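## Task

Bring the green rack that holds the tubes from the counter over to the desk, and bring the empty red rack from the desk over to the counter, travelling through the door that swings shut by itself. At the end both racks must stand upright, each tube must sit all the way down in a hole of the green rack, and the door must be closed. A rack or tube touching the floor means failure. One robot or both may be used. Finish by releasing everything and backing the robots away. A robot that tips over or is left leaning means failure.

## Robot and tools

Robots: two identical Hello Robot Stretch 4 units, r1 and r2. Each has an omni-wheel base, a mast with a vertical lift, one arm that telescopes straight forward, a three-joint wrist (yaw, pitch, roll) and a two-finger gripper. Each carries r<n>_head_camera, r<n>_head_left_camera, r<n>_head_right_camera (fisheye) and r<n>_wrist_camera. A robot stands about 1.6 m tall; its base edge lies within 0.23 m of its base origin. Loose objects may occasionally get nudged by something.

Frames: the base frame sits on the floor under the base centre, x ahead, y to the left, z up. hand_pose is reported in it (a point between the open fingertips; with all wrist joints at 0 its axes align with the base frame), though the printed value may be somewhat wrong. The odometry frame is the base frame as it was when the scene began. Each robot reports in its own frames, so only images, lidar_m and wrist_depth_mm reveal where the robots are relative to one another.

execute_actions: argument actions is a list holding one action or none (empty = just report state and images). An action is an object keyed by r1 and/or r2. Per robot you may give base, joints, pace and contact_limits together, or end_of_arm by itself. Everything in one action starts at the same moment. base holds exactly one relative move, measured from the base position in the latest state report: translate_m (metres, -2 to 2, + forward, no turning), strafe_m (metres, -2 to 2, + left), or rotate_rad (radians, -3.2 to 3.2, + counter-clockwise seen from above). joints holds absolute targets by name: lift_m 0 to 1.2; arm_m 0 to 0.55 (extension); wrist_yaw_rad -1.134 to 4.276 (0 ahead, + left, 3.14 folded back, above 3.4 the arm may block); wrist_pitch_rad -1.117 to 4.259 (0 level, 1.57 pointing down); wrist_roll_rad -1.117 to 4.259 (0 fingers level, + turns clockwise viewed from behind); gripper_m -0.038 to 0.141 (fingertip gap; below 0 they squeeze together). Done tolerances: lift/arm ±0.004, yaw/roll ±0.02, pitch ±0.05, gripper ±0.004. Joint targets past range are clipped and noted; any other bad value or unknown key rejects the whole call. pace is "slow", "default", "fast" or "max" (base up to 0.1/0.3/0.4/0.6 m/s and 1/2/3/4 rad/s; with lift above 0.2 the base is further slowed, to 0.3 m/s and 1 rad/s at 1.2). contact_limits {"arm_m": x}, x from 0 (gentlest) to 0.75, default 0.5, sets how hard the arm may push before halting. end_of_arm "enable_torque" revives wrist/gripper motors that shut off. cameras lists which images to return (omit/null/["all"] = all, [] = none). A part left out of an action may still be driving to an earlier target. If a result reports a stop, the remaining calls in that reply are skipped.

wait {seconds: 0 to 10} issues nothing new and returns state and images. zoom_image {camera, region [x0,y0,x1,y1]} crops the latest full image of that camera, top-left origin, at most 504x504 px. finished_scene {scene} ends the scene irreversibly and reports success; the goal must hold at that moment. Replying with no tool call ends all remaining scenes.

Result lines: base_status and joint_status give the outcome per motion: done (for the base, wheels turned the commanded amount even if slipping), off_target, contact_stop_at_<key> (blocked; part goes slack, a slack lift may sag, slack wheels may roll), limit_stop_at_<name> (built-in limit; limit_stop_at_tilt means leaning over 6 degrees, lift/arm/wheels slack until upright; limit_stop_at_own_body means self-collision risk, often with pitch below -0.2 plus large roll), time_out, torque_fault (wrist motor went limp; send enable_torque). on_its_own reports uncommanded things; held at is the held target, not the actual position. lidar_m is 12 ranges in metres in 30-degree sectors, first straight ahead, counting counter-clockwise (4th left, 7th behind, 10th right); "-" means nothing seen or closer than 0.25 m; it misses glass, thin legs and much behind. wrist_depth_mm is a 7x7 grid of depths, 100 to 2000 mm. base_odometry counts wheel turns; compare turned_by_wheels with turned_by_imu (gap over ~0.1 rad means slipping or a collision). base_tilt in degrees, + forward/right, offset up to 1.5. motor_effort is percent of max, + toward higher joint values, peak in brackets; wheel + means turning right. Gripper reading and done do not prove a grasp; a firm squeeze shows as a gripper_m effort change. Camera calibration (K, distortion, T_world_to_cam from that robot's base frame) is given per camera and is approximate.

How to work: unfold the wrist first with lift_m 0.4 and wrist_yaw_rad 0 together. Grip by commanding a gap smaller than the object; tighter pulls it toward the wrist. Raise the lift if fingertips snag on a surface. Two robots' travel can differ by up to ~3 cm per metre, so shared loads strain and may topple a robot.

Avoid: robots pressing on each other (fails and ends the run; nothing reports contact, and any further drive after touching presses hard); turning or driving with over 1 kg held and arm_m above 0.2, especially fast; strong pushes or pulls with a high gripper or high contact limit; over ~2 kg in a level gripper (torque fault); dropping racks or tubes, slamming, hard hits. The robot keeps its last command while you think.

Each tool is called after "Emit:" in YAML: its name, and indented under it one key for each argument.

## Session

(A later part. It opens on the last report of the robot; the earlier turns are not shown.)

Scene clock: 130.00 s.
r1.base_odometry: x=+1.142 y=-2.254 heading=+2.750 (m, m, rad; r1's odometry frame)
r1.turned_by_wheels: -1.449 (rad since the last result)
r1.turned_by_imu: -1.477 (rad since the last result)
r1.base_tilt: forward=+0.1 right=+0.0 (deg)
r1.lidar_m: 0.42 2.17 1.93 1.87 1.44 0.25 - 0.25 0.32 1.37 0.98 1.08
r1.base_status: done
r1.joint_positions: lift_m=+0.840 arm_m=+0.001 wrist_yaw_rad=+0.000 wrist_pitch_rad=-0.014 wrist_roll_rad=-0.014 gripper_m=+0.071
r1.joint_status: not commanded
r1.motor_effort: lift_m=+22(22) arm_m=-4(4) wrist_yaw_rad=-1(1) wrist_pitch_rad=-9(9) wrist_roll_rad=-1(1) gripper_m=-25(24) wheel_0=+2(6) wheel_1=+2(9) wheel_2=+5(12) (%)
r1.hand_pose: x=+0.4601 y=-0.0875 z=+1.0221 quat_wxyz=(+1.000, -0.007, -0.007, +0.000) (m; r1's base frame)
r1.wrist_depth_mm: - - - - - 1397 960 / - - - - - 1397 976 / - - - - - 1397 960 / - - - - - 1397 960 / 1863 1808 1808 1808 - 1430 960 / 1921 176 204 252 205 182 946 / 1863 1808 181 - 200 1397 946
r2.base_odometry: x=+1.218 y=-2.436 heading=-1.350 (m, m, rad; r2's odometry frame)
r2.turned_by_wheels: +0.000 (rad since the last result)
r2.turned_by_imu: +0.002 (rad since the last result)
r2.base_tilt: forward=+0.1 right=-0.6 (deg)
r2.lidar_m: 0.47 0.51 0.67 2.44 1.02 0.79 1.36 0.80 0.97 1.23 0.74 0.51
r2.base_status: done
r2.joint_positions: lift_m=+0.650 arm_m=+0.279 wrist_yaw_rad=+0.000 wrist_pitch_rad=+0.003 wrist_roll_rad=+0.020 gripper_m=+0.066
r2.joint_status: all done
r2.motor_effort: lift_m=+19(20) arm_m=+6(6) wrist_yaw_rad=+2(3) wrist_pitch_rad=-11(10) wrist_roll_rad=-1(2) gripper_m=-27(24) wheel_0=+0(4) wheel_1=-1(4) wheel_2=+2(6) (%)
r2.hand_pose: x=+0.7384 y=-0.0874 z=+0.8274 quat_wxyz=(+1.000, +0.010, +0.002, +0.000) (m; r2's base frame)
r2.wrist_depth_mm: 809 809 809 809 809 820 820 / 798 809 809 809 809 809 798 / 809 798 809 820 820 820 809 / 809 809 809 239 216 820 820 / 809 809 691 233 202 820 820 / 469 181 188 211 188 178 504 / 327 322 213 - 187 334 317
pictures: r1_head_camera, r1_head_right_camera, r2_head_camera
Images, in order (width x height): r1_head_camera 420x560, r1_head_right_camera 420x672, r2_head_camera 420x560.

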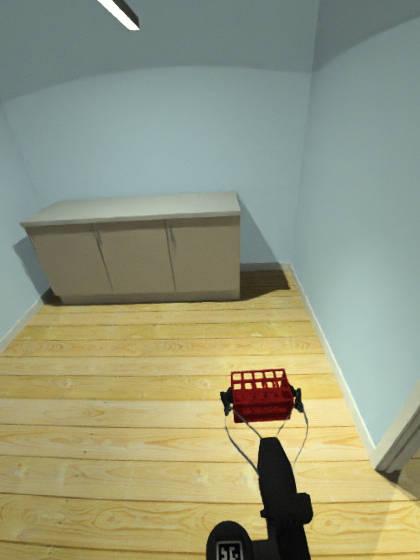

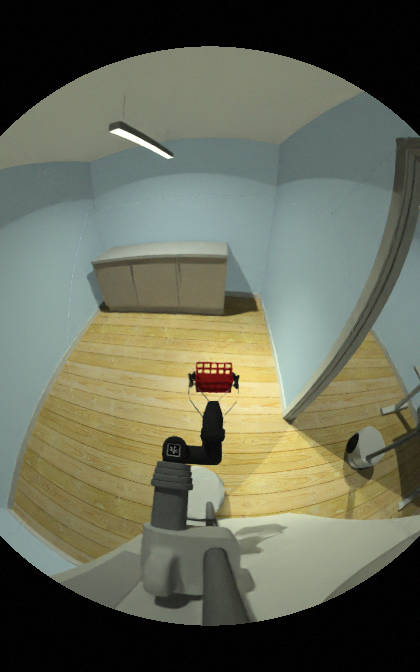

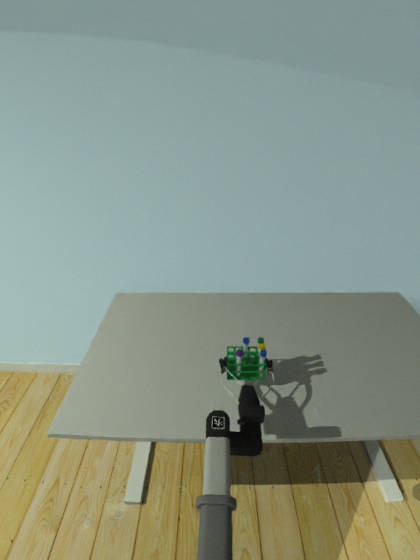

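Emit:
execute_actions:
  actions:
    - {"r1":{"base":{"translate_m":1.4}},"r2":{"joints":{"lift_m":0.6},"pace":"slow"}}
  cameras: ["r2_wrist_camera","r1_head_right_camera","r1_head_camera"]

Emit:
execute_actions:
  actions:
    - {"r1":{"base":{"strafe_m":0.3}},"r2":{"joints":{"lift_m":0.595},"pace":"slow"}}
  cameras: ["r1_head_right_camera","r1_head_camera"]

Scene clock: 140.30 s.
r1.base_odometry: x=-0.152 y=-1.719 heading=+2.750 (m, m, rad; r1's odometry frame)
r1.turned_by_wheels: +0.000 (rad since the last result)
r1.turned_by_imu: +0.003 (rad since the last result)
r1.base_tilt: forward=+0.0 right=+0.0 (deg)
r1.lidar_m: 0.42 0.68 0.97 1.81 1.92 2.56 2.45 1.07 0.82 0.79 0.83 0.68
r1.base_status: done
r1.joint_positions: lift_m=+0.840 arm_m=+0.001 wrist_yaw_rad=+0.000 wrist_pitch_rad=-0.014 wrist_roll_rad=-0.014 gripper_m=+0.071
r1.joint_status: not commanded
r1.motor_effort: lift_m=+21(22) arm_m=-4(4) wrist_yaw_rad=+0(3) wrist_pitch_rad=-9(9) wrist_roll_rad=+0(1) gripper_m=-24(24) wheel_0=+3(7) wheel_1=+3(7) wheel_2=-2(9) (%)
r1.hand_pose: x=+0.4601 y=-0.0874 z=+1.0222 quat_wxyz=(+1.000, -0.007, -0.007, +0.000) (m; r1's base frame)
r1.wrist_depth_mm: 1060 1042 1060 1042 1025 1042 1025 / 1078 1042 1060 1042 1042 1025 1025 / 1060 1060 1042 1042 1025 1025 1025 / 1060 1060 1042 1042 1042 1025 1025 / 946 976 732 750 1042 1042 1025 / 484 176 204 252 206 183 1008 / 427 436 181 - 199 1042 1025
r2.base_odometry: x=+1.218 y=-2.436 heading=-1.350 (m, m, rad; r2's odometry frame)
r2.turned_by_wheels: +0.000 (rad since the last result)
r2.turned_by_imu: +0.003 (rad since the last result)
r2.base_tilt: forward=+0.1 right=-0.6 (deg)
r2.lidar_m: 0.47 0.51 0.67 2.44 1.03 0.81 0.76 0.79 0.95 1.24 0.74 0.54
r2.base_status: not commanded
r2.joint_positions: lift_m=+0.600 arm_m=+0.279 wrist_yaw_rad=+0.000 wrist_pitch_rad=+0.003 wrist_roll_rad=+0.020 gripper_m=+0.066
r2.joint_status: all done
r2.motor_effort: lift_m=+18(17) arm_m=+6(6) wrist_yaw_rad=+2(2) wrist_pitch_rad=-10(11) wrist_roll_rad=-2(2) gripper_m=-29(26) wheel_0=+0(0) wheel_1=-1(1) wheel_2=+2(2) (%)
r2.hand_pose: x=+0.7384 y=-0.0874 z=+0.7775 quat_wxyz=(+1.000, +0.010, +0.002, +0.000) (m; r2's base frame)
r2.wrist_depth_mm: 809 798 809 809 809 820 809 / 798 820 798 820 809 820 820 / 809 798 809 798 798 809 820 / 809 809 820 238 218 809 809 / 603 621 477 231 202 699 699 / 320 181 189 211 188 177 349 / 224 223 208 - 186 231 216
pictures: r1_head_camera, r1_head_right_camera, r2_wrist_camera
camera_calibration (this result's frames):
r2_wrist_camera: T_world_to_cam=[[0.0386295, -0.999236, -0.00592445, -0.100419], [-0.018834, 0.00519974, -0.999809, 0.843667], [0.999076, 0.0387337, -0.0186188, -0.490757], [0, 0, 0, 1]] pos_world=[0.510072, -0.0857202, 0.833774]
Images, in order (width x height): r1_head_camera 420x560, r1_head_right_camera 420x672, r2_wrist_camera 616x392.

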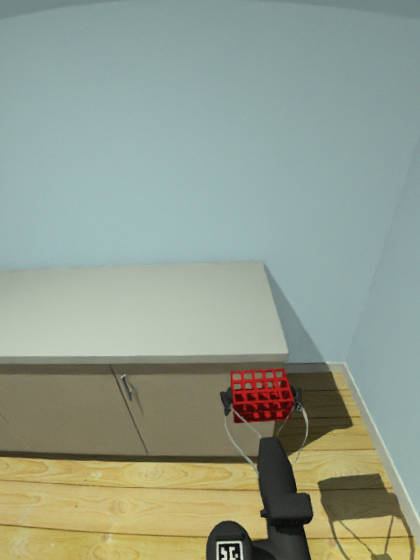

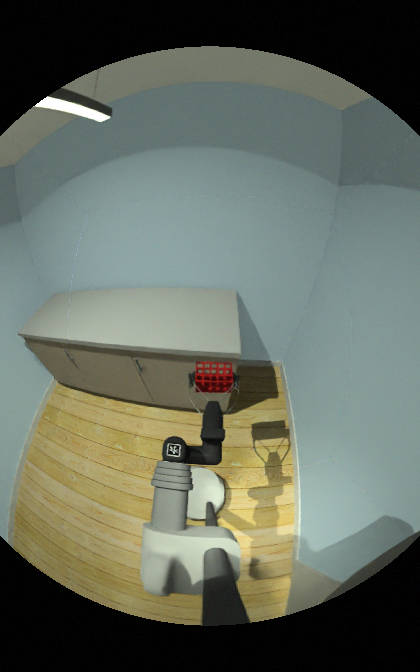

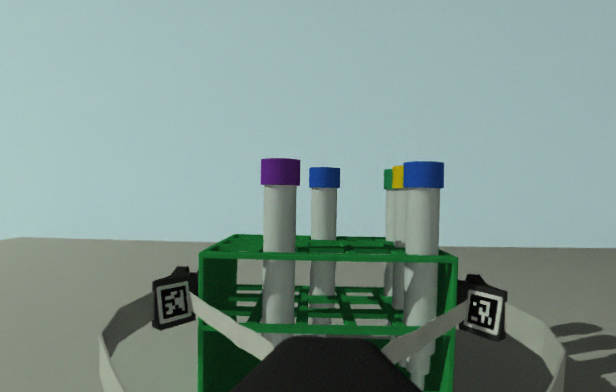

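Scene clock: 142.63 s.
r1.base_odometry: x=-0.267 y=-1.996 heading=+2.750 (m, m, rad; r1's odometry frame)
r1.turned_by_wheels: +0.000 (rad since the last result)
r1.turned_by_imu: +0.000 (rad since the last result)
r1.base_tilt: forward=+0.1 right=-0.1 (deg)
r1.lidar_m: 0.43 0.70 0.99 1.52 1.62 2.27 2.46 1.50 1.11 1.08 1.14 0.69
r1.base_status: done
r1.joint_positions: lift_m=+0.840 arm_m=+0.001 wrist_yaw_rad=+0.000 wrist_pitch_rad=-0.014 wrist_roll_rad=-0.014 gripper_m=+0.071
r1.joint_status: not commanded
r1.motor_effort: lift_m=+21(21) arm_m=-4(4) wrist_yaw_rad=-1(0) wrist_pitch_rad=-9(9) wrist_roll_rad=-1(0) gripper_m=-23(24) wheel_0=+0(11) wheel_1=+0(10) wheel_2=+0(1) (%)
r1.hand_pose: x=+0.4601 y=-0.0874 z=+1.0222 quat_wxyz=(+1.000, -0.007, -0.007, +0.000) (m; r1's base frame)
r1.wrist_depth_mm: 1078 1078 1060 1060 1042 1042 1025 / 1078 1078 1060 1060 1042 1042 1042 / 1078 1078 1060 1042 1078 1042 1042 / 1098 1078 1078 1060 1025 1025 1025 / 946 991 741 759 904 1042 1025 / 488 175 204 252 206 182 525 / 459 445 181 - 200 421 421
r2.base_odometry: x=+1.218 y=-2.436 heading=-1.350 (m, m, rad; r2's odometry frame)
r2.turned_by_wheels: +0.000 (rad since the last result)
r2.turned_by_imu: +0.001 (rad since the last result)
r2.base_tilt: forward=+0.1 right=-0.6 (deg)
r2.lidar_m: 0.50 0.50 0.69 2.44 1.01 0.79 0.75 0.77 0.95 1.22 0.75 0.53
r2.base_status: not commanded
r2.joint_positions: lift_m=+0.595 arm_m=+0.279 wrist_yaw_rad=+0.000 wrist_pitch_rad=+0.001 wrist_roll_rad=+0.020 gripper_m=+0.066
r2.joint_status: all done
r2.motor_effort: lift_m=+16(17) arm_m=+6(5) wrist_yaw_rad=+2(2) wrist_pitch_rad=-3(11) wrist_roll_rad=-2(1) gripper_m=-26(28) wheel_0=+0(1) wheel_1=-1(1) wheel_2=+2(2) (%)
r2.hand_pose: x=+0.7384 y=-0.0874 z=+0.7734 quat_wxyz=(+1.000, +0.010, +0.000, +0.000) (m; r2's base frame)
r2.wrist_depth_mm: 809 809 788 798 798 798 809 / 798 798 809 809 798 809 820 / 809 809 798 820 809 809 809 / 809 820 798 237 217 809 820 / 591 615 469 230 201 683 699 / 312 181 189 209 189 177 342 / 219 218 205 - 187 227 211
pictures: r1_head_camera, r1_head_right_camera
Images, in order (width x height): r1_head_camera 420x560, r1_head_right_camera 420x672.

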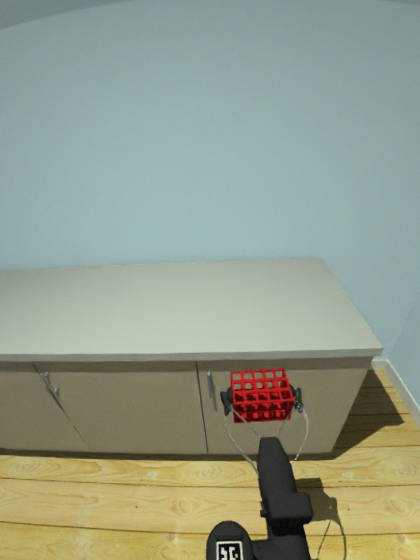

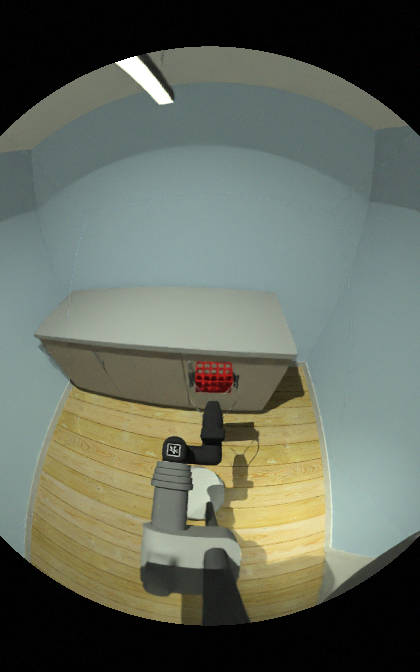

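Emit:
execute_actions:
  actions:
    - {"r1":{"joints":{"arm_m":0.4,"lift_m":0.82}},"r2":{"joints":{"gripper_m":0.141,"lift_m":0.597}}}
  cameras: ["r2_wrist_camera"]

Emit:
execute_actions:
  actions:
    - {"r1":{"joints":{"lift_m":0.793},"pace":"slow"},"r2":{"joints":{"arm_m":0.0,"lift_m":0.604}}}
  cameras: ["r2_wrist_camera","r1_wrist_camera","r1_head_camera"]

Scene clock: 147.10 s.
r1.base_odometry: x=-0.267 y=-1.996 heading=+2.750 (m, m, rad; r1's odometry frame)
r1.turned_by_wheels: +0.000 (rad since the last result)
r1.turned_by_imu: +0.000 (rad since the last result)
r1.base_tilt: forward=+0.1 right=+0.0 (deg)
r1.lidar_m: 0.67 0.69 0.98 1.52 1.60 2.26 2.47 1.50 1.11 1.09 1.16 0.69
r1.base_status: not commanded
r1.joint_positions: lift_m=+0.820 arm_m=+0.399 wrist_yaw_rad=+0.000 wrist_pitch_rad=-0.014 wrist_roll_rad=-0.014 gripper_m=+0.071
r1.joint_status: all done
r1.motor_effort: lift_m=+17(21) arm_m=+6(6) wrist_yaw_rad=-2(0) wrist_pitch_rad=-8(8) wrist_roll_rad=-1(0) gripper_m=-25(25) wheel_0=+0(0) wheel_1=+0(0) wheel_2=+0(0) (%)
r1.hand_pose: x=+0.8584 y=-0.0874 z=+1.0025 quat_wxyz=(+1.000, -0.007, -0.007, +0.000) (m; r1's base frame)
r1.wrist_depth_mm: 676 668 668 661 654 654 654 / 668 668 654 654 654 654 654 / 676 668 661 654 654 654 647 / 668 668 668 661 661 654 654 / 668 668 661 654 654 647 647 / 418 175 204 252 205 183 449 / 279 289 182 - 200 294 304
r2.base_odometry: x=+1.218 y=-2.436 heading=-1.350 (m, m, rad; r2's odometry frame)
r2.turned_by_wheels: +0.000 (rad since the last result)
r2.turned_by_imu: +0.001 (rad since the last result)
r2.base_tilt: forward=+0.1 right=-0.5 (deg)
r2.lidar_m: 0.50 0.51 0.68 2.46 1.04 0.77 0.75 0.79 0.96 1.23 0.77 0.53
r2.base_status: not commanded
r2.joint_positions: lift_m=+0.597 arm_m=+0.279 wrist_yaw_rad=+0.000 wrist_pitch_rad=+0.002 wrist_roll_rad=+0.020 gripper_m=+0.141
r2.joint_status: all done
r2.motor_effort: lift_m=+24(23) arm_m=+6(6) wrist_yaw_rad=+2(2) wrist_pitch_rad=-7(6) wrist_roll_rad=-2(2) gripper_m=-1(29) wheel_0=+0(0) wheel_1=-1(1) wheel_2=+2(2) (%)
r2.hand_pose: x=+0.7384 y=-0.0874 z=+0.7744 quat_wxyz=(+1.000, +0.010, +0.001, +0.000) (m; r2's base frame)
r2.wrist_depth_mm: 798 809 798 820 798 809 820 / 798 798 788 809 820 820 809 / 809 809 798 809 809 820 809 / 809 798 809 258 260 820 820 / 597 615 469 208 231 683 683 / 314 296 211 206 204 197 342 / 219 219 217 - 208 228 242
pictures: r2_wrist_camera
camera_calibration (this result's frames):
r2_wrist_camera: T_world_to_cam=[[0.0386368, -0.999236, -0.00586466, -0.100489], [-0.0172827, 0.00519993, -0.999837, 0.839501], [0.999104, 0.0387318, -0.0170686, -0.492037], [0, 0, 0, 1]] pos_world=[0.509988, -0.0857203, 0.830376]
Images, in order (width x height): r2_wrist_camera 616x392.

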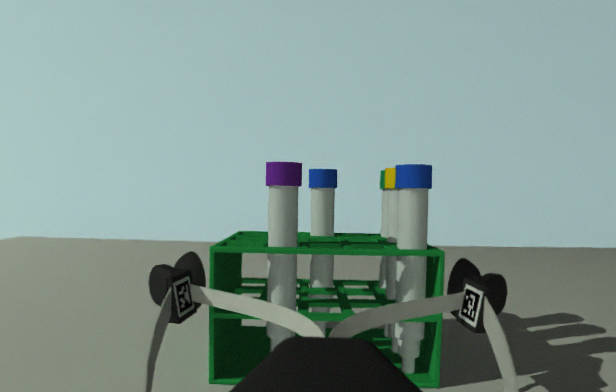

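Scene clock: 149.07 s.
r1.base_odometry: x=-0.267 y=-1.996 heading=+2.750 (m, m, rad; r1's odometry frame)
r1.turned_by_wheels: +0.000 (rad since the last result)
r1.turned_by_imu: +0.000 (rad since the last result)
r1.base_tilt: forward=+0.1 right=+0.0 (deg)
r1.lidar_m: 0.66 0.70 0.98 1.51 1.59 2.26 2.47 1.49 1.12 1.09 1.14 0.68
r1.base_status: not commanded
r1.joint_positions: lift_m=+0.793 arm_m=+0.399 wrist_yaw_rad=+0.000 wrist_pitch_rad=-0.014 wrist_roll_rad=-0.014 gripper_m=+0.071
r1.joint_status: all done
r1.motor_effort: lift_m=+17(15) arm_m=+6(6) wrist_yaw_rad=+0(1) wrist_pitch_rad=-8(8) wrist_roll_rad=-1(1) gripper_m=-24(25) wheel_0=+0(0) wheel_1=-1(0) wheel_2=+0(0) (%)
r1.hand_pose: x=+0.8584 y=-0.0874 z=+0.9755 quat_wxyz=(+1.000, -0.007, -0.007, +0.000) (m; r1's base frame)
r1.wrist_depth_mm: 676 668 668 661 661 654 654 / 676 668 668 661 654 654 647 / 676 668 661 661 654 654 647 / 676 668 661 661 654 654 647 / 676 668 512 525 621 654 647 / 338 175 204 251 205 183 362 / 225 233 181 - 200 237 254
r2.base_odometry: x=+1.218 y=-2.436 heading=-1.350 (m, m, rad; r2's odometry frame)
r2.turned_by_wheels: +0.000 (rad since the last result)
r2.turned_by_imu: +0.001 (rad since the last result)
r2.base_tilt: forward=+0.1 right=-0.6 (deg)
r2.lidar_m: 0.48 0.52 0.68 2.46 1.03 0.81 0.75 0.78 0.96 1.23 0.76 0.52
r2.base_status: not commanded
r2.joint_positions: lift_m=+0.604 arm_m=+0.001 wrist_yaw_rad=+0.000 wrist_pitch_rad=+0.002 wrist_roll_rad=+0.020 gripper_m=+0.141
r2.joint_status: all done
r2.motor_effort: lift_m=+24(23) arm_m=-6(5) wrist_yaw_rad=+2(1) wrist_pitch_rad=-7(7) wrist_roll_rad=-2(2) gripper_m=+0(1) wheel_0=+0(0) wheel_1=-1(1) wheel_2=+2(2) (%)
r2.hand_pose: x=+0.4607 y=-0.0875 z=+0.7813 quat_wxyz=(+1.000, +0.010, +0.001, +0.000) (m; r2's base frame)
r2.wrist_depth_mm: 1098 1060 1098 1060 1098 1098 1098 / 1078 1060 1078 1078 1078 1098 1098 / 1098 1078 1098 1078 1078 1060 1098 / 1078 1078 1078 1078 1098 1060 1098 / 634 668 699 535 609 750 741 / 340 317 300 366 336 198 370 / 282 282 279 - 283 278 283
pictures: r1_head_camera, r1_wrist_camera, r2_wrist_camera
camera_calibration (this result's frames):
r1_wrist_camera: T_world_to_cam=[[-0.00973675, -0.999216, 0.0383855, -0.127145], [0.0246048, -0.0386151, -0.998951, 1.00591], [0.99965, -0.00878207, 0.0249615, -0.657746], [0, 0, 0, 1]] pos_world=[0.631527, -0.0939782, 1.02616]
r2_wrist_camera: T_world_to_cam=[[0.0383969, -0.999245, -0.00587676, -0.0896666], [-0.0175958, 0.00520408, -0.999832, 0.84174], [0.999108, 0.0384938, -0.0173827, -0.214185], [0, 0, 0, 1]] pos_world=[0.232248, -0.0857346, 0.837348]
Images, in order (width x height): r1_head_camera 420x560, r1_wrist_camera 616x392, r2_wrist_camera 616x392.

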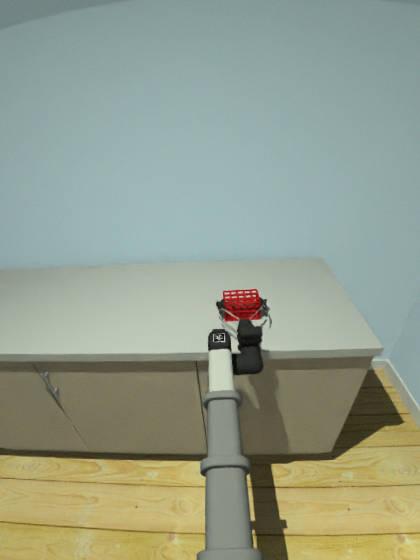

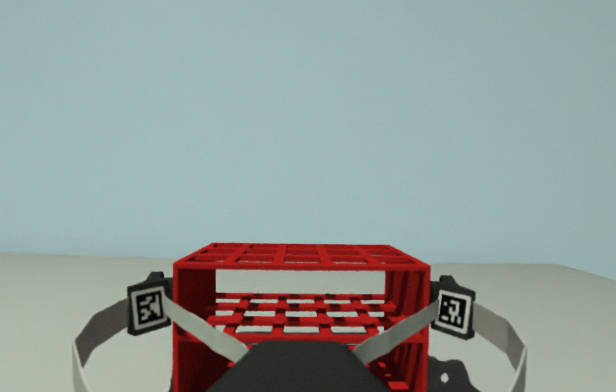

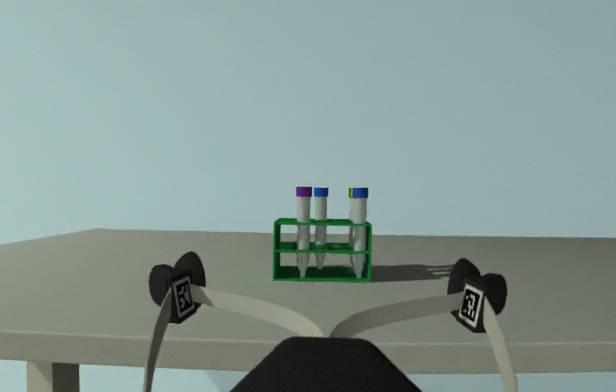

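Emit:
execute_actions:
  actions:
    - {"r1":{"joints":{"lift_m":0.790},"pace":"slow"}}
  cameras: []

Emit:
execute_actions:
  actions:
    - {"r1":{"joints":{"gripper_m":0.141}},"r2":{"base":{"translate_m":-0.2},"pace":"fast"}}
  cameras: ["r1_wrist_camera"]

Emit:
execute_actions:
  actions:
    - {"r1":{"joints":{"arm_m":0.0},"base":{"translate_m":-0.1},"pace":"fast"}}

Scene clock: 151.90 s.
r1.base_odometry: x=-0.267 y=-1.996 heading=+2.750 (m, m, rad; r1's odometry frame)
r1.turned_by_wheels: +0.000 (rad since the last result)
r1.turned_by_imu: +0.000 (rad since the last result)
r1.base_tilt: forward=+0.1 right=+0.0 (deg)
r1.lidar_m: 0.66 0.69 0.99 1.52 1.61 2.27 2.47 1.49 1.11 1.09 1.15 0.69
r1.base_status: not commanded
r1.joint_positions: lift_m=+0.790 arm_m=+0.399 wrist_yaw_rad=+0.000 wrist_pitch_rad=-0.015 wrist_roll_rad=-0.014 gripper_m=+0.071
r1.joint_status: all done
r1.motor_effort: lift_m=+17(15) arm_m=+6(6) wrist_yaw_rad=-2(1) wrist_pitch_rad=-7(9) wrist_roll_rad=-1(1) gripper_m=-24(24) wheel_0=+0(0) wheel_1=+0(0) wheel_2=+0(0) (%)
r1.hand_pose: x=+0.8584 y=-0.0874 z=+0.9728 quat_wxyz=(+1.000, -0.007, -0.008, +0.000) (m; r1's base frame)
r1.wrist_depth_mm: 683 668 668 661 654 661 647 / 668 668 661 661 654 654 647 / 668 668 661 668 654 654 647 / 668 668 668 661 661 647 640 / 661 668 500 512 609 647 647 / 330 175 204 250 205 183 355 / 221 229 181 - 200 233 248
r2.base_odometry: x=+1.218 y=-2.436 heading=-1.350 (m, m, rad; r2's odometry frame)
r2.turned_by_wheels: +0.000 (rad since the last result)
r2.turned_by_imu: +0.001 (rad since the last result)
r2.base_tilt: forward=+0.1 right=-0.6 (deg)
r2.lidar_m: 0.50 0.51 0.69 2.46 1.03 0.79 0.76 0.79 0.97 1.25 0.74 0.51
r2.base_status: not commanded
r2.joint_positions: lift_m=+0.604 arm_m=+0.001 wrist_yaw_rad=+0.000 wrist_pitch_rad=+0.002 wrist_roll_rad=+0.020 gripper_m=+0.141
r2.joint_status: not commanded
r2.motor_effort: lift_m=+24(24) arm_m=-6(6) wrist_yaw_rad=+3(3) wrist_pitch_rad=-7(7) wrist_roll_rad=-2(1) gripper_m=-2(0) wheel_0=+0(0) wheel_1=-1(1) wheel_2=+2(2) (%)
r2.hand_pose: x=+0.4607 y=-0.0875 z=+0.7813 quat_wxyz=(+1.000, +0.010, +0.001, +0.000) (m; r2's base frame)
r2.wrist_depth_mm: 1078 1078 1078 1078 1060 1098 1098 / 1078 1098 1060 1098 1078 1078 1118 / 1078 1098 1078 1098 1098 1098 1078 / 1078 1078 1098 1098 1078 1098 1078 / 640 668 691 539 615 741 750 / 338 320 300 366 336 198 370 / 281 281 283 - 283 282 282
pictures: none
No camera images: the call's "cameras" was empty. Leave "cameras" out to get every camera's image.

Scene clock: 153.67 s.
r1.base_odometry: x=-0.267 y=-1.996 heading=+2.750 (m, m, rad; r1's odometry frame)
r1.turned_by_wheels: +0.000 (rad since the last result)
r1.turned_by_imu: +0.000 (rad since the last result)
r1.base_tilt: forward=+0.1 right=+0.1 (deg)
r1.lidar_m: 0.66 0.69 1.00 1.51 1.59 2.27 2.47 1.49 1.12 1.08 1.13 0.67
r1.base_status: not commanded
r1.joint_positions: lift_m=+0.790 arm_m=+0.399 wrist_yaw_rad=+0.000 wrist_pitch_rad=-0.015 wrist_roll_rad=-0.014 gripper_m=+0.141
r1.joint_status: all done
r1.motor_effort: lift_m=+17(17) arm_m=+6(6) wrist_yaw_rad=-1(0) wrist_pitch_rad=-7(6) wrist_roll_rad=+0(0) gripper_m=+0(22) wheel_0=+0(0) wheel_1=+0(0) wheel_2=+0(0) (%)
r1.hand_pose: x=+0.8584 y=-0.0874 z=+0.9728 quat_wxyz=(+1.000, -0.007, -0.008, +0.000) (m; r1's base frame)
r1.wrist_depth_mm: 676 668 661 654 661 661 647 / 676 668 668 661 668 647 647 / 668 676 668 661 654 647 647 / 676 668 661 661 661 647 647 / 661 661 496 273 609 647 647 / 330 281 234 249 211 296 355 / 229 227 225 - 228 234 249
r2.base_odometry: x=+1.174 y=-2.241 heading=-1.350 (m, m, rad; r2's odometry frame)
r2.turned_by_wheels: +0.000 (rad since the last result)
r2.turned_by_imu: +0.001 (rad since the last result)
r2.base_tilt: forward=+0.1 right=-0.7 (deg)
r2.lidar_m: 0.69 0.70 2.04 2.28 0.72 0.58 0.55 0.58 0.67 1.24 1.03 0.74
r2.base_status: done
r2.joint_positions: lift_m=+0.604 arm_m=+0.001 wrist_yaw_rad=+0.000 wrist_pitch_rad=+0.002 wrist_roll_rad=+0.020 gripper_m=+0.141
r2.joint_status: not commanded
r2.motor_effort: lift_m=+24(24) arm_m=-6(6) wrist_yaw_rad=+2(2) wrist_pitch_rad=-7(7) wrist_roll_rad=-2(2) gripper_m=+2(4) wheel_0=+2(6) wheel_1=+1(5) wheel_2=-1(11) (%)
r2.hand_pose: x=+0.4606 y=-0.0874 z=+0.7813 quat_wxyz=(+1.000, +0.010, +0.001, +0.000) (m; r2's base frame)
r2.wrist_depth_mm: 1255 1281 1255 1281 1255 1308 1281 / 1308 1281 1281 1281 1255 1308 1281 / 1281 1281 1281 1255 1281 1281 1308 / 1281 1308 1308 1281 1281 1308 1308 / 640 668 691 676 741 741 741 / 1281 820 480 484 480 197 1308 / 1308 1308 1281 - 1281 1308 1308
pictures: r1_wrist_camera
camera_calibration (this result's frames):
r1_wrist_camera: T_world_to_cam=[[-0.00976704, -0.999216, 0.0383776, -0.127006], [0.0253884, -0.0386148, -0.998932, 1.00249], [0.99963, -0.00878227, 0.0257456, -0.658421], [0, 0, 0, 1]] pos_world=[0.631485, -0.0939782, 1.02325]
Images, in order (width x height): r1_wrist_camera 616x392.

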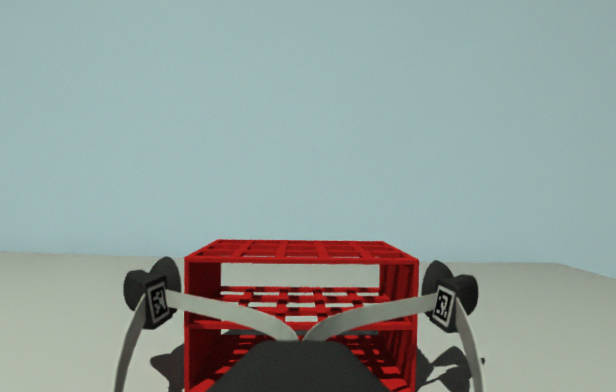

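Scene clock: 155.57 s.
r1.base_odometry: x=-0.174 y=-2.035 heading=+2.749 (m, m, rad; r1's odometry frame)
r1.turned_by_wheels: +0.000 (rad since the last result)
r1.turned_by_imu: +0.000 (rad since the last result)
r1.base_tilt: forward=+0.2 right=+0.0 (deg)
r1.lidar_m: 0.75 0.80 1.15 1.52 1.61 2.27 2.37 1.49 1.12 1.09 1.14 0.78
r1.base_status: done
r1.joint_positions: lift_m=+0.790 arm_m=+0.001 wrist_yaw_rad=+0.000 wrist_pitch_rad=-0.015 wrist_roll_rad=-0.014 gripper_m=+0.141
r1.joint_status: all done
r1.motor_effort: lift_m=+17(17) arm_m=-5(5) wrist_yaw_rad=-1(1) wrist_pitch_rad=-6(5) wrist_roll_rad=-1(1) gripper_m=+1(1) wheel_0=-1(6) wheel_1=-2(8) wheel_2=-3(11) (%)
r1.hand_pose: x=+0.4603 y=-0.0875 z=+0.9728 quat_wxyz=(+1.000, -0.007, -0.008, +0.000) (m; r1's base frame)
r1.wrist_depth_mm: 1182 1182 1138 1160 1138 1138 1138 / 1182 1160 1160 1138 1138 1138 1138 / 1160 1182 1182 1160 1138 1138 1138 / 1160 1182 1160 1138 1138 1160 1138 / 661 691 715 707 759 759 1118 / 554 535 525 525 530 521 539 / 559 554 554 - 544 544 539
r2.base_odometry: x=+1.174 y=-2.241 heading=-1.350 (m, m, rad; r2's odometry frame)
r2.turned_by_wheels: +0.000 (rad since the last result)
r2.turned_by_imu: +0.001 (rad since the last result)
r2.base_tilt: forward=+0.1 right=-0.6 (deg)
r2.lidar_m: 0.69 0.70 2.04 2.27 0.74 0.59 0.55 0.57 0.68 1.25 1.00 0.72
r2.base_status: not commanded
r2.joint_positions: lift_m=+0.604 arm_m=+0.001 wrist_yaw_rad=+0.000 wrist_pitch_rad=+0.002 wrist_roll_rad=+0.020 gripper_m=+0.141
r2.joint_status: not commanded
r2.motor_effort: lift_m=+24(24) arm_m=-6(6) wrist_yaw_rad=+2(2) wrist_pitch_rad=-7(7) wrist_roll_rad=-1(1) gripper_m=+2(4) wheel_0=+2(2) wheel_1=+1(1) wheel_2=-1(1) (%)
r2.hand_pose: x=+0.4606 y=-0.0874 z=+0.7813 quat_wxyz=(+1.000, +0.010, +0.001, +0.000) (m; r2's base frame)
r2.wrist_depth_mm: 1308 1255 1255 1281 1281 1281 1281 / 1281 1281 1308 1255 1281 1281 1281 / 1281 1281 1281 1281 1281 1281 1281 / 1255 1255 1281 1281 1281 1281 1308 / 634 661 691 683 732 750 750 / 1281 820 480 477 480 198 1281 / 1308 1281 1281 - 1281 1308 1281
pictures: r1_head_camera, r1_head_left_camera, r1_head_right_camera, r1_wrist_camera, r2_head_camera, r2_head_left_camera, r2_head_right_camera, r2_wrist_camera
camera_calibration (this result's frames):
r1_wrist_camera: T_world_to_cam=[[-0.0101695, -0.999212, 0.0383784, -0.130825], [0.0253828, -0.038626, -0.998931, 1.01257], [0.999626, -0.00918452, 0.0257556, -0.260503], [0, 0, 0, 1]] pos_world=[0.233374, -0.0940029, 1.02321]
r2_wrist_camera: T_world_to_cam=[[0.0385116, -0.999241, -0.00587689, -0.0896841], [-0.0175963, 0.00520218, -0.999832, 0.841757], [0.999103, 0.0386085, -0.0173826, -0.214131], [0, 0, 0, 1]] pos_world=[0.232205, -0.0857278, 0.837366]
Images, in order (width x height): r1_head_camera 420x560, r1_head_left_camera 420x672, r1_head_right_camera 420x672, r1_wrist_camera 616x392, r2_head_camera 420x560, r2_head_left_camera 420x672, r2_head_right_camera 420x672, r2_wrist_camera 616x392.

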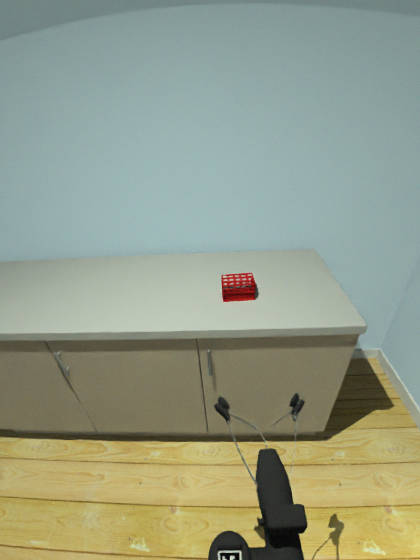

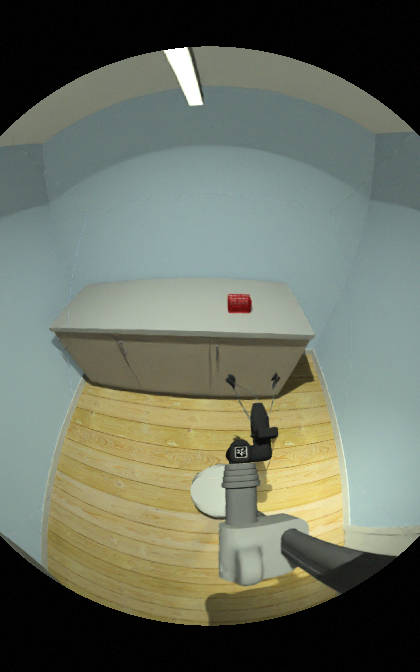

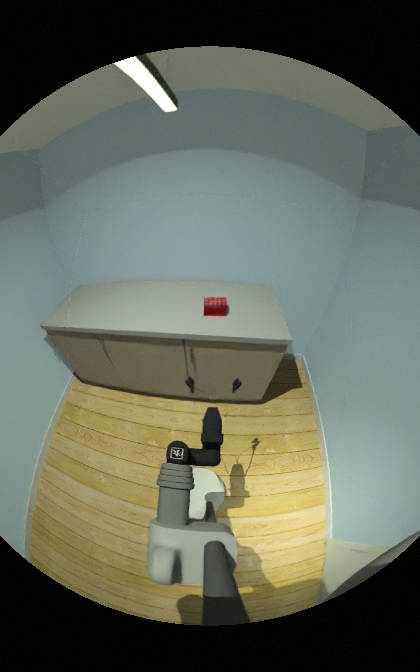

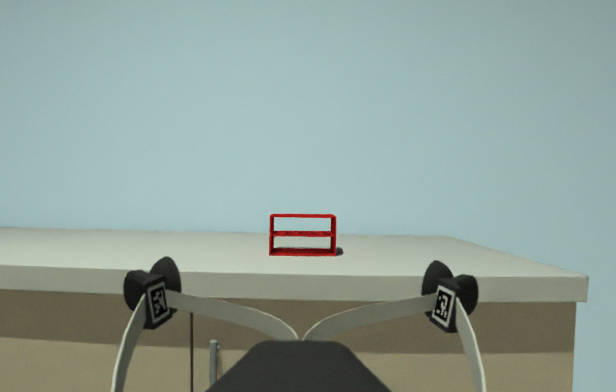

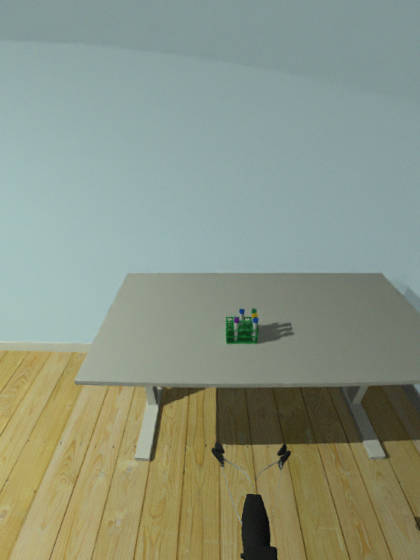

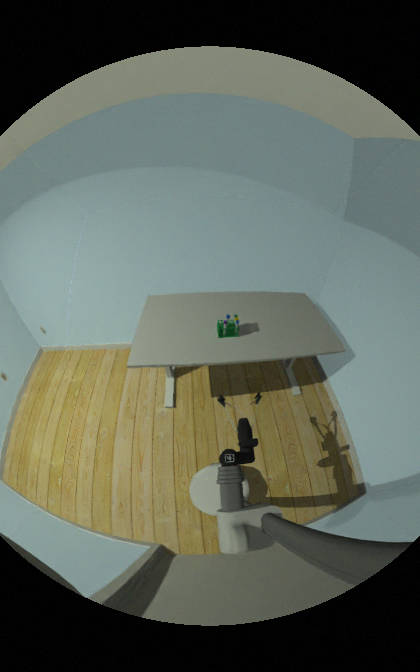

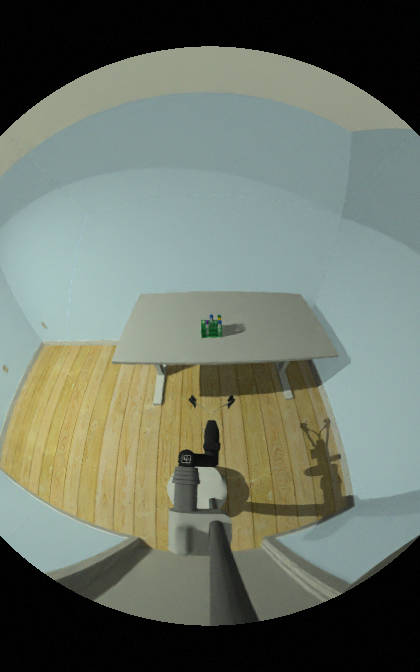

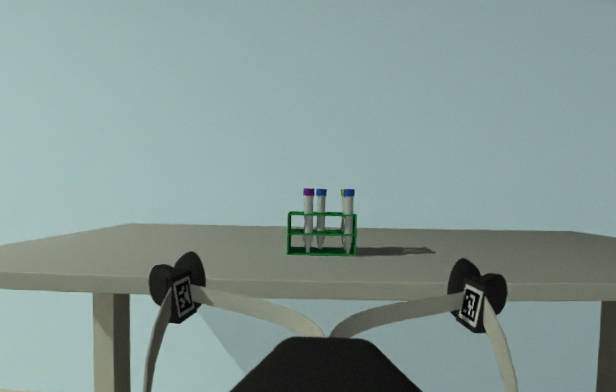

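Emit:
execute_actions:
  actions: []

Scene clock: 158.50 s.
r1.base_odometry: x=-0.174 y=-2.035 heading=+2.749 (m, m, rad; r1's odometry frame)
r1.turned_by_wheels: +0.000 (rad since the last result)
r1.turned_by_imu: +0.000 (rad since the last result)
r1.base_tilt: forward=+0.1 right=+0.0 (deg)
r1.lidar_m: 0.76 0.79 1.14 1.51 1.59 2.28 2.36 1.48 1.12 1.08 1.14 0.79
r1.base_status: done
r1.joint_positions: lift_m=+0.790 arm_m=+0.001 wrist_yaw_rad=+0.000 wrist_pitch_rad=-0.015 wrist_roll_rad=-0.014 gripper_m=+0.141
r1.joint_status: all done
r1.motor_effort: lift_m=+17(17) arm_m=-5(5) wrist_yaw_rad=+0(1) wrist_pitch_rad=-6(5) wrist_roll_rad=+0(1) gripper_m=+0(1) wheel_0=-1(6) wheel_1=-2(8) wheel_2=-3(11) (%)
r1.hand_pose: x=+0.4603 y=-0.0875 z=+0.9728 quat_wxyz=(+1.000, -0.007, -0.008, +0.000) (m; r1's base frame)
r1.wrist_depth_mm: 1160 1160 1160 1160 1138 1138 1138 / 1182 1182 1160 1138 1138 1138 1138 / 1160 1160 1138 1138 1160 1138 1138 / 1182 1182 1160 1160 1138 1118 1118 / 668 699 715 707 750 768 1138 / 554 535 530 525 525 521 539 / 559 554 549 - 544 539 539
r2.base_odometry: x=+1.174 y=-2.241 heading=-1.350 (m, m, rad; r2's odometry frame)
r2.turned_by_wheels: +0.000 (rad since the last result)
r2.turned_by_imu: +0.001 (rad since the last result)
r2.base_tilt: forward=+0.1 right=-0.6 (deg)
r2.lidar_m: 0.68 0.72 2.07 2.28 0.71 0.58 0.55 0.58 0.62 1.24 1.05 0.72
r2.base_status: not commanded
r2.joint_positions: lift_m=+0.604 arm_m=+0.001 wrist_yaw_rad=+0.000 wrist_pitch_rad=+0.002 wrist_roll_rad=+0.020 gripper_m=+0.141
r2.joint_status: not commanded
r2.motor_effort: lift_m=+24(24) arm_m=-6(6) wrist_yaw_rad=+2(2) wrist_pitch_rad=-7(7) wrist_roll_rad=-1(1) gripper_m=+2(4) wheel_0=+2(2) wheel_1=+1(1) wheel_2=-1(1) (%)
r2.hand_pose: x=+0.4606 y=-0.0874 z=+0.7813 quat_wxyz=(+1.000, +0.010, +0.001, +0.000) (m; r2's base frame)
r2.wrist_depth_mm: 1281 1281 1255 1281 1308 1281 1308 / 1229 1281 1281 1255 1255 1281 1308 / 1281 1281 1281 1281 1281 1281 1308 / 1281 1229 1281 1281 1308 1336 1281 / 627 668 691 683 732 750 759 / 1281 842 488 484 480 197 1255 / 1308 1281 1308 - 1281 1255 1281
pictures: r1_head_camera, r1_head_left_camera, r1_head_right_camera, r1_wrist_camera, r2_head_camera, r2_head_left_camera, r2_head_right_camera, r2_wrist_camera
camera_calibration (this result's frames):
r1_wrist_camera: T_world_to_cam=[[-0.0101696, -0.999212, 0.0383783, -0.130825], [0.0253828, -0.0386259, -0.998931, 1.01257], [0.999626, -0.00918453, 0.0257556, -0.260503], [0, 0, 0, 1]] pos_world=[0.233374, -0.0940029, 1.02321]
r2_wrist_camera: T_world_to_cam=[[0.0385116, -0.999241, -0.0058768, -0.0896842], [-0.0175963, 0.0052021, -0.999832, 0.841757], [0.999103, 0.0386085, -0.0173826, -0.214131], [0, 0, 0, 1]] pos_world=[0.232205, -0.0857278, 0.837366]
Images, in order (width x height): r1_head_camera 420x560, r1_head_left_camera 420x672, r1_head_right_camera 420x672, r1_wrist_camera 616x392, r2_head_camera 420x560, r2_head_left_camera 420x672, r2_head_right_camera 420x672, r2_wrist_camera 616x392.

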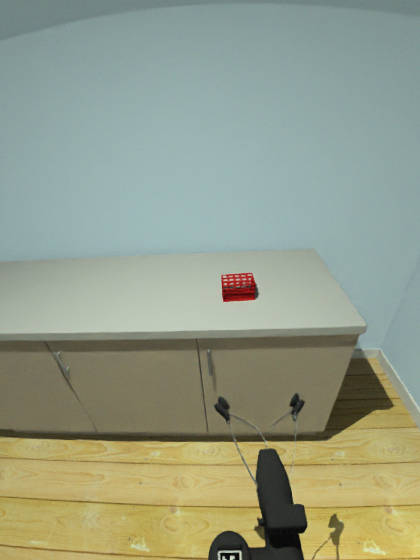

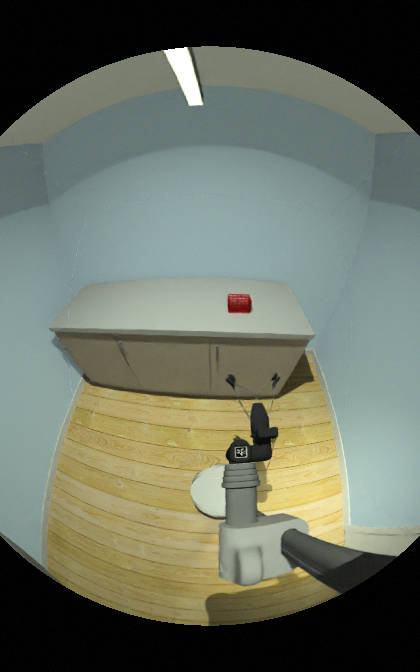

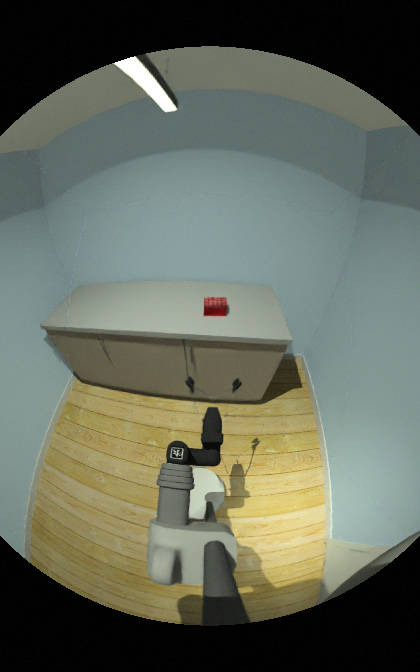

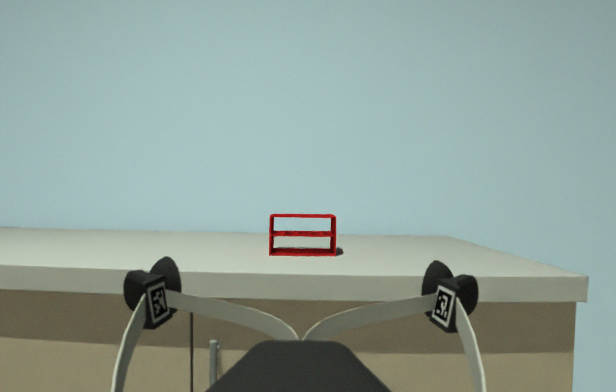

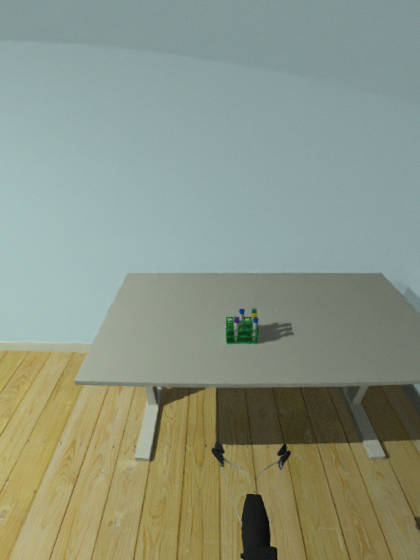

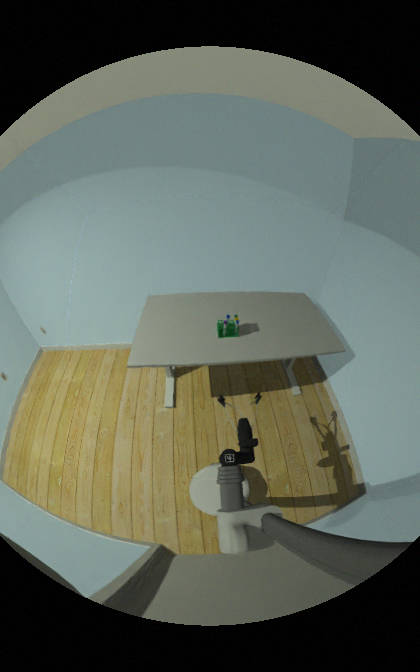

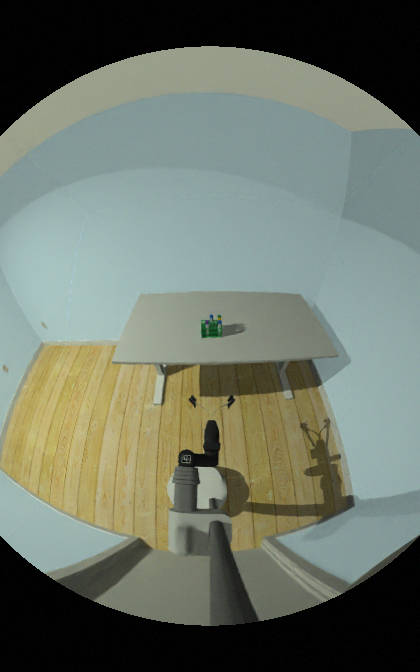

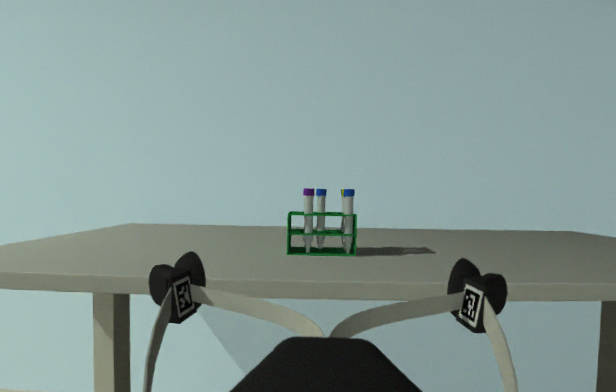

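Emit:
finished_scene:
  scene: 2

The scene is finished: the task was done.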